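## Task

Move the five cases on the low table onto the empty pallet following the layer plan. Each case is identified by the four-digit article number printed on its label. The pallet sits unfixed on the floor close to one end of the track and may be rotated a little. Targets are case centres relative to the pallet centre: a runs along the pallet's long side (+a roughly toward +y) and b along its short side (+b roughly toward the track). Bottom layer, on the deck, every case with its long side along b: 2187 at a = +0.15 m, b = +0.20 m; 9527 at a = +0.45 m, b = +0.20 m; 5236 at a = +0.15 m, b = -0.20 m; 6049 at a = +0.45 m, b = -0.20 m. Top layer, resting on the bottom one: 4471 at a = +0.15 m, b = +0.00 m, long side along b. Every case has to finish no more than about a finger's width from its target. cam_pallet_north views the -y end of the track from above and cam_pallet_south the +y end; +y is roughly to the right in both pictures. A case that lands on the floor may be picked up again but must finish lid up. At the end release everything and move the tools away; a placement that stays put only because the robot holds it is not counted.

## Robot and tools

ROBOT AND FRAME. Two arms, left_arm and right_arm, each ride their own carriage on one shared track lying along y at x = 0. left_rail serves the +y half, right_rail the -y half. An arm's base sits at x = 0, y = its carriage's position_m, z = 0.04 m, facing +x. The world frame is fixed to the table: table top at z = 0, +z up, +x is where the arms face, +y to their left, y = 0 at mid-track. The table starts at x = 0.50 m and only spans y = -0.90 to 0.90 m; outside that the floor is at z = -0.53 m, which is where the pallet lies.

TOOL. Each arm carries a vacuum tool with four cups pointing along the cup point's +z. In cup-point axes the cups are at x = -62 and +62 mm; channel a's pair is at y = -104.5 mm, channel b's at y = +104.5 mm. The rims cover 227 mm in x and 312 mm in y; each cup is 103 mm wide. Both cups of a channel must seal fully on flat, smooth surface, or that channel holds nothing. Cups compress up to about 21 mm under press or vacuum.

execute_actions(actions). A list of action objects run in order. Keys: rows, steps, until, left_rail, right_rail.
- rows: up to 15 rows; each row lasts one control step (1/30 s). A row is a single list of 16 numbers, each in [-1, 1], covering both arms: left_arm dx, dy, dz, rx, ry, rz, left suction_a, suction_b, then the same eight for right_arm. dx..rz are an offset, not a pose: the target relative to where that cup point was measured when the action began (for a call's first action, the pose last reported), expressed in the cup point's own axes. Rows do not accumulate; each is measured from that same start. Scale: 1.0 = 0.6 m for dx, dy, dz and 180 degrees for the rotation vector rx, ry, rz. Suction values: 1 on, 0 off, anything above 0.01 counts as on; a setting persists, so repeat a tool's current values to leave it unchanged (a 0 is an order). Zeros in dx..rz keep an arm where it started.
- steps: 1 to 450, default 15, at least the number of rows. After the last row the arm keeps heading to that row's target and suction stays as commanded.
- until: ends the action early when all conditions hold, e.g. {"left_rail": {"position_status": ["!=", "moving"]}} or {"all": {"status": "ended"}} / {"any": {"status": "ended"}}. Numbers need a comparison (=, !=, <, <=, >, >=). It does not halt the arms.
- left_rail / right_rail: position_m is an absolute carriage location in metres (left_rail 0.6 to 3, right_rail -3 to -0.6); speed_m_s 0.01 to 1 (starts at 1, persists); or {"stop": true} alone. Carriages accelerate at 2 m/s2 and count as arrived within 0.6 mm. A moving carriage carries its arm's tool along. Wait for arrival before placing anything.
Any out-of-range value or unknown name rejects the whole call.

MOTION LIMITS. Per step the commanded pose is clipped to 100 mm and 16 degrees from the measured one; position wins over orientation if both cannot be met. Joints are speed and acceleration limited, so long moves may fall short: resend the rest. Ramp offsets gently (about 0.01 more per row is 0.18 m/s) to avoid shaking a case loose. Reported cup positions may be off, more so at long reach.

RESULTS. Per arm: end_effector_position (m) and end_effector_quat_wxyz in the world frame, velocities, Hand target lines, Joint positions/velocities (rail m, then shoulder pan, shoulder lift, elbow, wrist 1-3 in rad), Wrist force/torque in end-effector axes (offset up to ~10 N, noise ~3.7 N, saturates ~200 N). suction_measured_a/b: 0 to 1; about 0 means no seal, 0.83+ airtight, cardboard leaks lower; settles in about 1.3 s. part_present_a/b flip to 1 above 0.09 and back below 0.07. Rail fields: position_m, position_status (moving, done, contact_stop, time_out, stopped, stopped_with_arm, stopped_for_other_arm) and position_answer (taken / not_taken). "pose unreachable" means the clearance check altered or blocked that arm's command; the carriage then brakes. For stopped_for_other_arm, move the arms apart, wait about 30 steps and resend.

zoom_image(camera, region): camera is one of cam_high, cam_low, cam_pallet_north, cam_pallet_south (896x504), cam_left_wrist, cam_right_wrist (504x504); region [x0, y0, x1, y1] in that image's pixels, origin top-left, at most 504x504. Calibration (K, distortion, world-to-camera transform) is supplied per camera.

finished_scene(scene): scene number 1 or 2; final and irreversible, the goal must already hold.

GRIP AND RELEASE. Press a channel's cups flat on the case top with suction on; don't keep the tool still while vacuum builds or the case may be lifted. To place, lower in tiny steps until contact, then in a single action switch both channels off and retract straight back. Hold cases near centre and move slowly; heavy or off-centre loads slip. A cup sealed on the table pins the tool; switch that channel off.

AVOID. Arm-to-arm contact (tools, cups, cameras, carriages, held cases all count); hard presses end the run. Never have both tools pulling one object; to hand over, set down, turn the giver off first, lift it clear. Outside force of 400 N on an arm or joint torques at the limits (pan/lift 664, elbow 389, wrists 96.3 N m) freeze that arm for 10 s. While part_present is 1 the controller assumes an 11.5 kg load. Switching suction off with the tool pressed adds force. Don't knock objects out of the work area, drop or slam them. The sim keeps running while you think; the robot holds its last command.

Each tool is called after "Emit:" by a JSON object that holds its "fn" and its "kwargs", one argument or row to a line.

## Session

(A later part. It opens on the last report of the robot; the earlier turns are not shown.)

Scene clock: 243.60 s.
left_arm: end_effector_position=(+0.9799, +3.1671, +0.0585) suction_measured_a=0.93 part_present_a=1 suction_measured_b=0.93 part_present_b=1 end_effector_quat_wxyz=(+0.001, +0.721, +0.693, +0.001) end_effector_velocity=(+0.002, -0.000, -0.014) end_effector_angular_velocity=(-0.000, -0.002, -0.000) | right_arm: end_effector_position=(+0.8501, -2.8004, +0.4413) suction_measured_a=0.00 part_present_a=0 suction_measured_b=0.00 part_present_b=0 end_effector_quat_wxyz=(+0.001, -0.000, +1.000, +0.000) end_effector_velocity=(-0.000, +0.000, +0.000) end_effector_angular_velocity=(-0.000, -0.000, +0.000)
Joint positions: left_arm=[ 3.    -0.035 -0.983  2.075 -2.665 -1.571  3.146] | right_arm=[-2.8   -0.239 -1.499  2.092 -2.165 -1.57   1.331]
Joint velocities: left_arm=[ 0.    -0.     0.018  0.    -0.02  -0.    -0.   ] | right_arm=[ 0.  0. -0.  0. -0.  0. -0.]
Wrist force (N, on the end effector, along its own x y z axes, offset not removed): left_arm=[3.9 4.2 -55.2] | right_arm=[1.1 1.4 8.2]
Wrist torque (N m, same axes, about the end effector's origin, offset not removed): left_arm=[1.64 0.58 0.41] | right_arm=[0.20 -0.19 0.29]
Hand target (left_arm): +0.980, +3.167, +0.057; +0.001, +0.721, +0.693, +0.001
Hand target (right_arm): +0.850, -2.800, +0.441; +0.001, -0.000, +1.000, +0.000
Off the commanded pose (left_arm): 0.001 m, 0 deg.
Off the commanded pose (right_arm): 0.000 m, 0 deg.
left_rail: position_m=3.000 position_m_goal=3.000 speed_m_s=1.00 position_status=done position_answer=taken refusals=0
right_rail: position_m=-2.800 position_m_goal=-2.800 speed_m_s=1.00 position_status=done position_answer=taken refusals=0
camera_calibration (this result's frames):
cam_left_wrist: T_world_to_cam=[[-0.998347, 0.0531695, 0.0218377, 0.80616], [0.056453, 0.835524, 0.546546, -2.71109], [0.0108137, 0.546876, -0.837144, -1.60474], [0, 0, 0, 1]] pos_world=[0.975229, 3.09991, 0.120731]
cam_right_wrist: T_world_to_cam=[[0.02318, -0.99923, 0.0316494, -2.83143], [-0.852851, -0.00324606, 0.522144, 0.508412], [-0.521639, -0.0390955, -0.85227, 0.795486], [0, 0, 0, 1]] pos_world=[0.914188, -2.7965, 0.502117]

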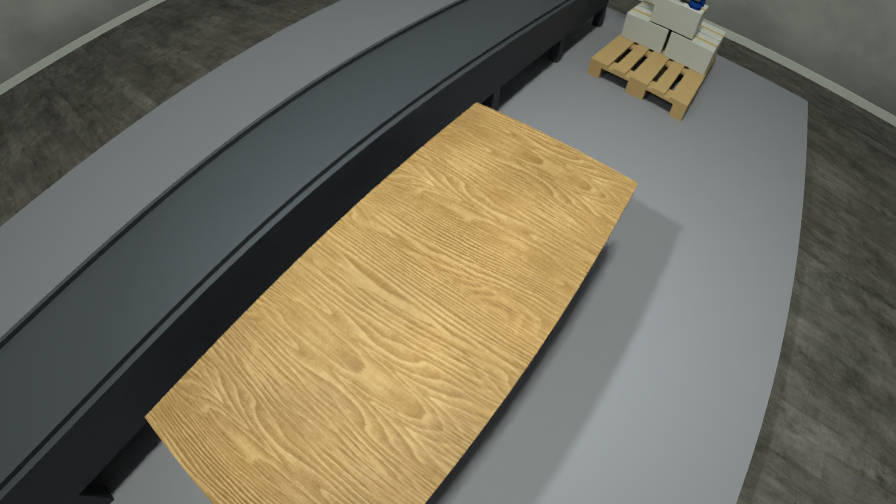

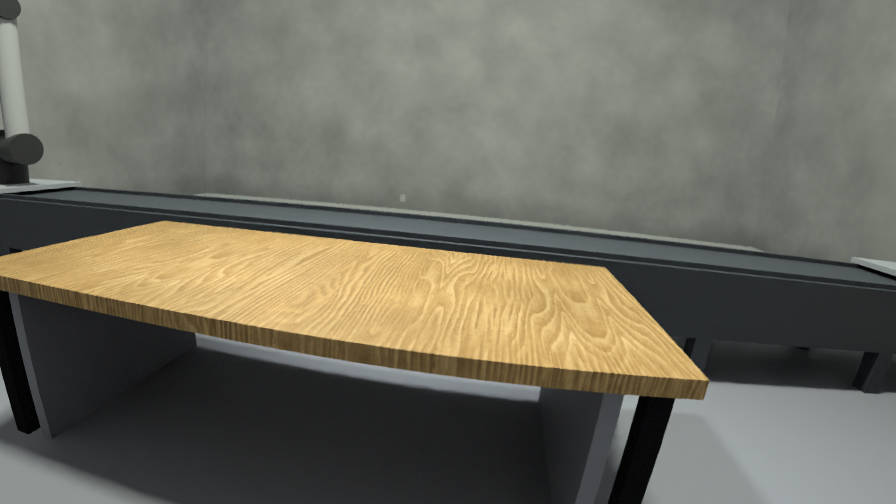

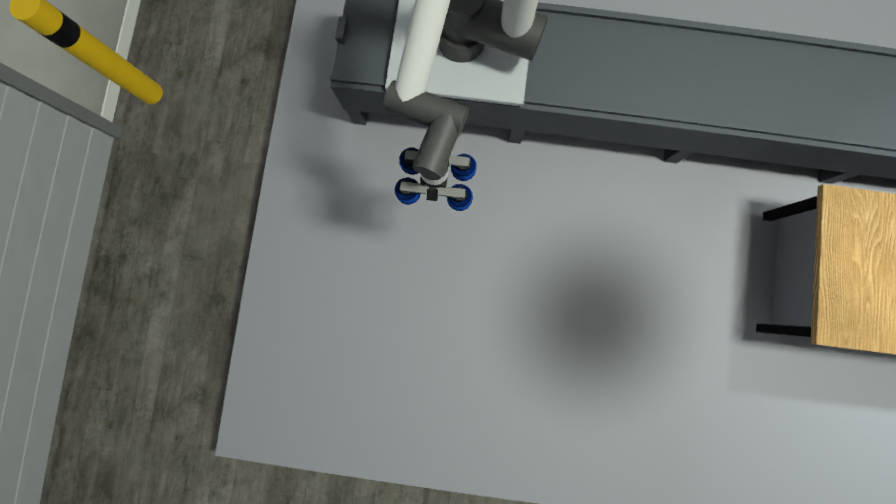

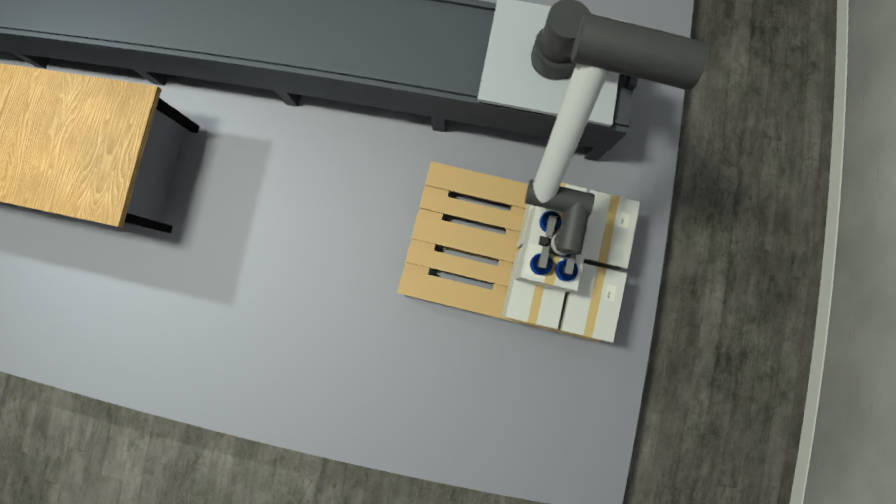

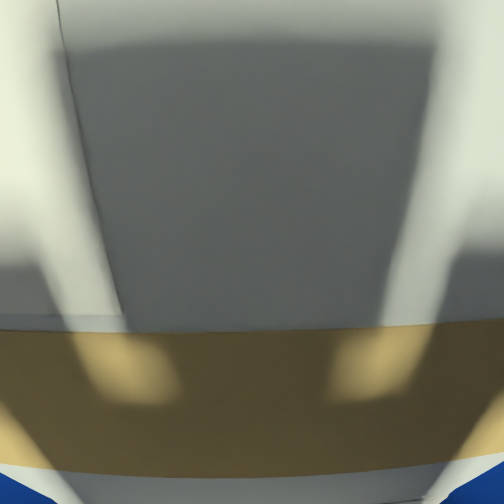

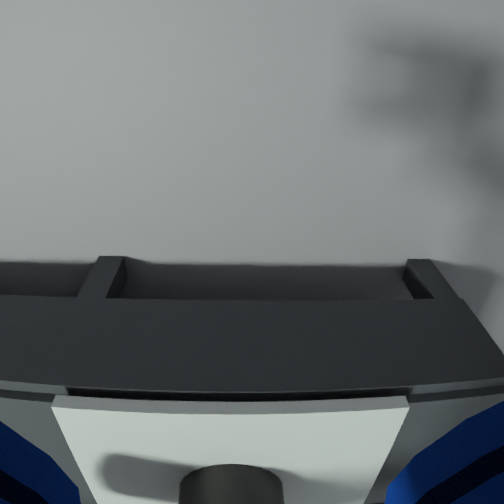

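Emit:
{"fn": "execute_actions", "kwargs": {
  "actions": [
    {"rows":[[0,0,0.005,0,0,0,1,1,0,0,0,0,0,0,0,0],[0,0,0.008,0,0,0,1,1,0,0,0,0,0,0,0,0],[0,0,0.011,0,0,0,1,1,0,0,0,0,0,0,0,0],[0,0,0.0135,0,0,0,1,1,0,0,0,0,0,0,0,0]],"steps":12},
    {"rows":[[0,0,-0.002,0,0,0,0,0,0,0,0,0,0,0,0,0],[0,0,-0.005,0,0,0,0,0,0,0,0,0,0,0,0,0],[0,0,-0.009,0,0,0,0,0,0,0,0,0,0,0,0,0],[0,0,-0.013,0,0,0,0,0,0,0,0,0,0,0,0,0],[0,0,-0.018,0,0,0,0,0,0,0,0,0,0,0,0,0],[0,0,-0.024,0,0,0,0,0,0,0,0,0,0,0,0,0],[0,0,-0.03,0,0,0,0,0,0,0,0,0,0,0,0,0],[0,0,-0.04,0,0,0,0,0,0,0,0,0,0,0,0,0],[0,0,-0.05,0,0,0,0,0,0,0,0,0,0,0,0,0],[0,0,-0.065,0,0,0,0,0,0,0,0,0,0,0,0,0],[0,0,-0.09,0,0,0,0,0,0,0,0,0,0,0,0,0],[0,0,-0.5,0,0,0,0,0,0,0,0,0,0,0,0,0]],"steps":18},
    {"left_rail":{"position_m":2.2},"steps":42}
  ]
}}

Emit:
{"fn": "zoom_image", "kwargs": {
  "camera": "cam_pallet_south",
  "region": [480,165,660,350]
}}

Scene clock: 254.07 s.
left_arm: end_effector_position=(+0.9798, +2.3672, +0.3510) suction_measured_a=0.00 part_present_a=0 suction_measured_b=0.00 part_present_b=0 end_effector_quat_wxyz=(+0.001, +0.721, +0.693, +0.001) end_effector_velocity=(-0.000, +0.001, +0.000) end_effector_angular_velocity=(-0.000, -0.000, +0.001) | right_arm: end_effector_position=(+0.8501, -2.8004, +0.4413) suction_measured_a=0.00 part_present_a=0 suction_measured_b=0.00 part_present_b=0 end_effector_quat_wxyz=(+0.001, -0.000, +1.000, +0.000) end_effector_velocity=(+0.000, -0.000, -0.000) end_effector_angular_velocity=(+0.000, +0.000, -0.000)
Joint positions: left_arm=[ 2.2   -0.035 -1.276  1.963 -2.26  -1.571  3.146] | right_arm=[-2.8   -0.239 -1.499  2.092 -2.165 -1.57   1.331]
Joint velocities: left_arm=[ 0.     0.001 -0.     0.     0.    -0.    -0.   ] | right_arm=[ 0. -0.  0. -0.  0. -0.  0.]
Wrist force (N, on the end effector, along its own x y z axes, offset not removed): left_arm=[-0.9 -1.5 -1.2] | right_arm=[4.2 0.3 10.6]
Wrist torque (N m, same axes, about the end effector's origin, offset not removed): left_arm=[-0.38 0.78 0.45] | right_arm=[-0.01 -0.83 0.14]
Hand target (left_arm): +0.980, +2.367, +0.351; +0.001, +0.721, +0.693, +0.001
Hand target (right_arm): +0.850, -2.800, +0.441; +0.001, -0.000, +1.000, +0.000
Off the commanded pose (left_arm): 0.001 m, 0 deg.
Off the commanded pose (right_arm): 0.000 m, 0 deg.
left_rail: position_m=2.200 position_m_goal=2.200 speed_m_s=1.00 position_status=done position_answer=taken refusals=0
right_rail: position_m=-2.800 position_m_goal=-2.800 speed_m_s=1.00 position_status=done position_answer=taken refusals=0
camera_calibration (this result's frames):
cam_left_wrist: T_world_to_cam=[[-0.99834, 0.0532644, 0.0219097, 0.841949], [0.0565718, 0.835515, 0.546547, -2.20265], [0.0108056, 0.546879, -0.837142, -0.922436], [0, 0, 0, 1]] pos_world=[0.975127, 2.29996, 0.413195]
cam_right_wrist: T_world_to_cam=[[0.0231799, -0.99923, 0.0316492, -2.83143], [-0.852851, -0.00324607, 0.522144, 0.508412], [-0.521639, -0.0390953, -0.85227, 0.795486], [0, 0, 0, 1]] pos_world=[0.914188, -2.7965, 0.502118]

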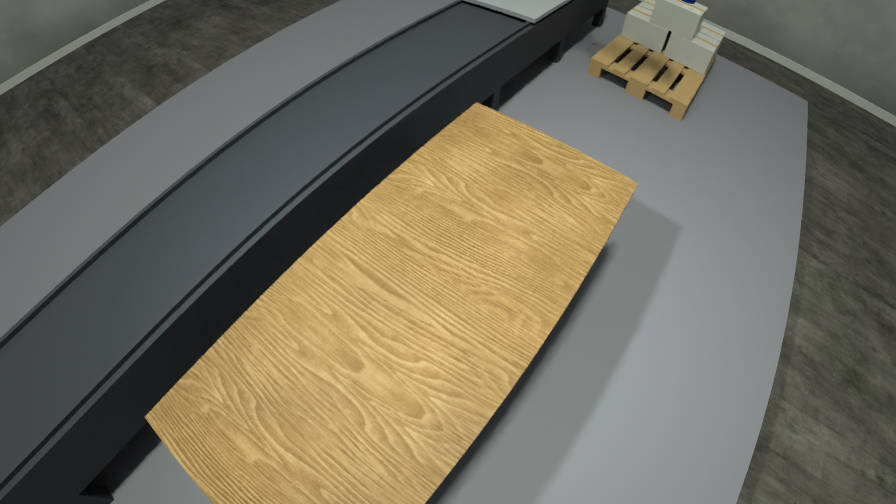

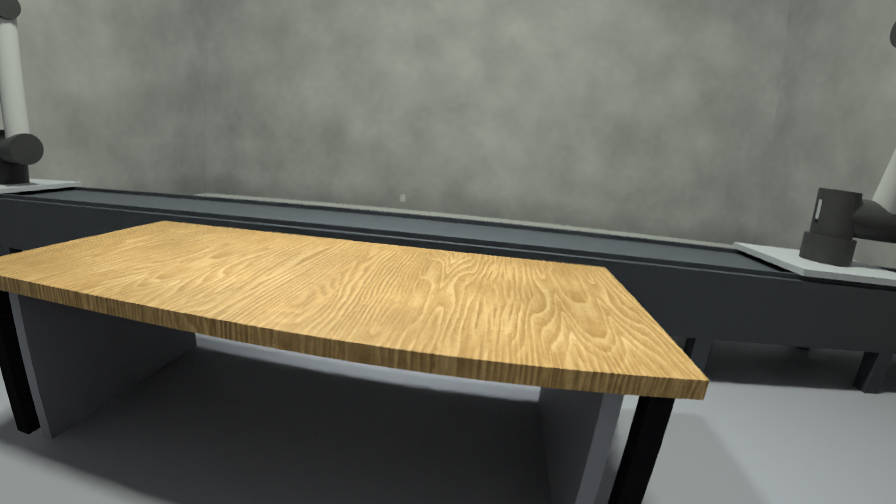

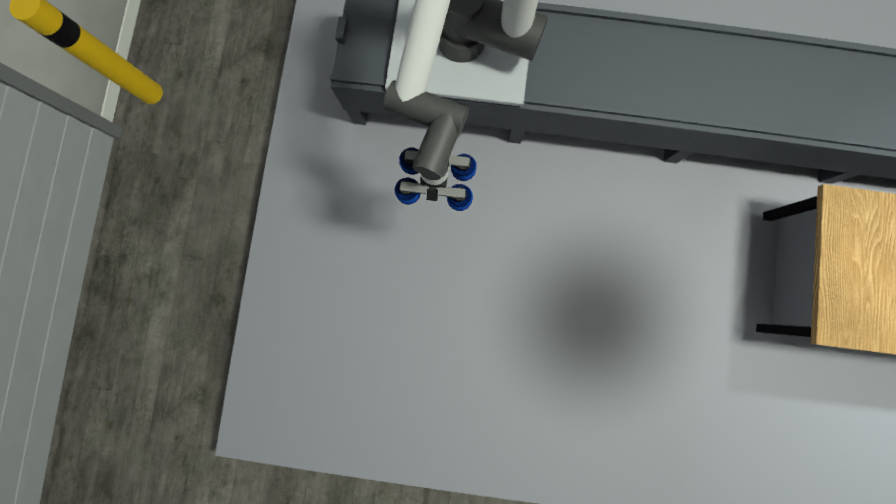

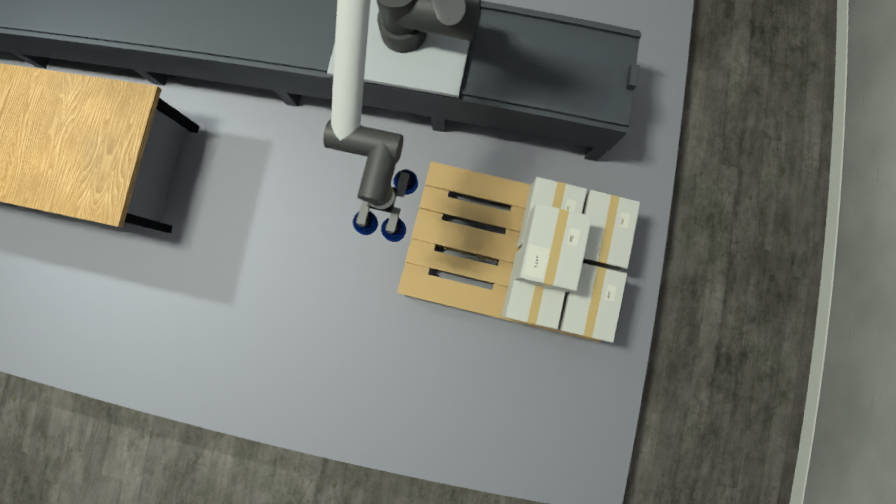

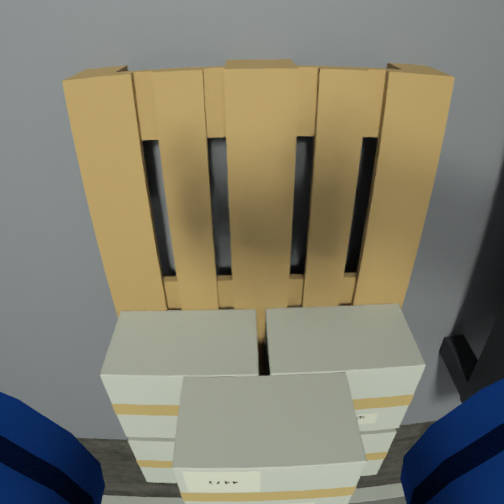

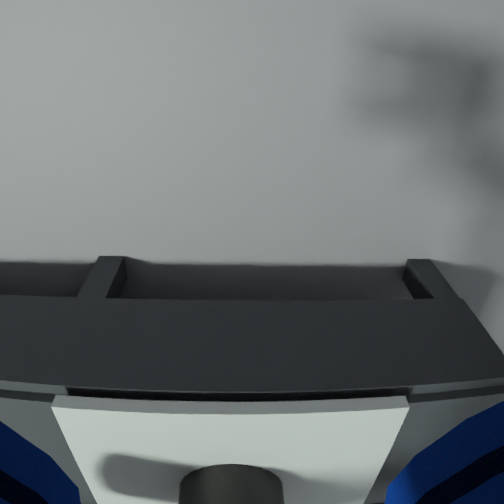

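Region (480, 165, 660, 350) of cam_pallet_south's 896x504 image, scaled by 2.724, with more detail than that image has; it fills the left 490 columns of this view, and the rest is white.

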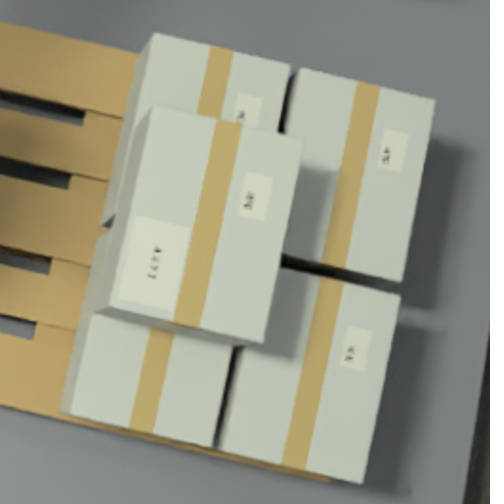

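Emit:
{"fn": "finished_scene", "kwargs": {
  "scene": 2
}}

The scene is finished: the task was done.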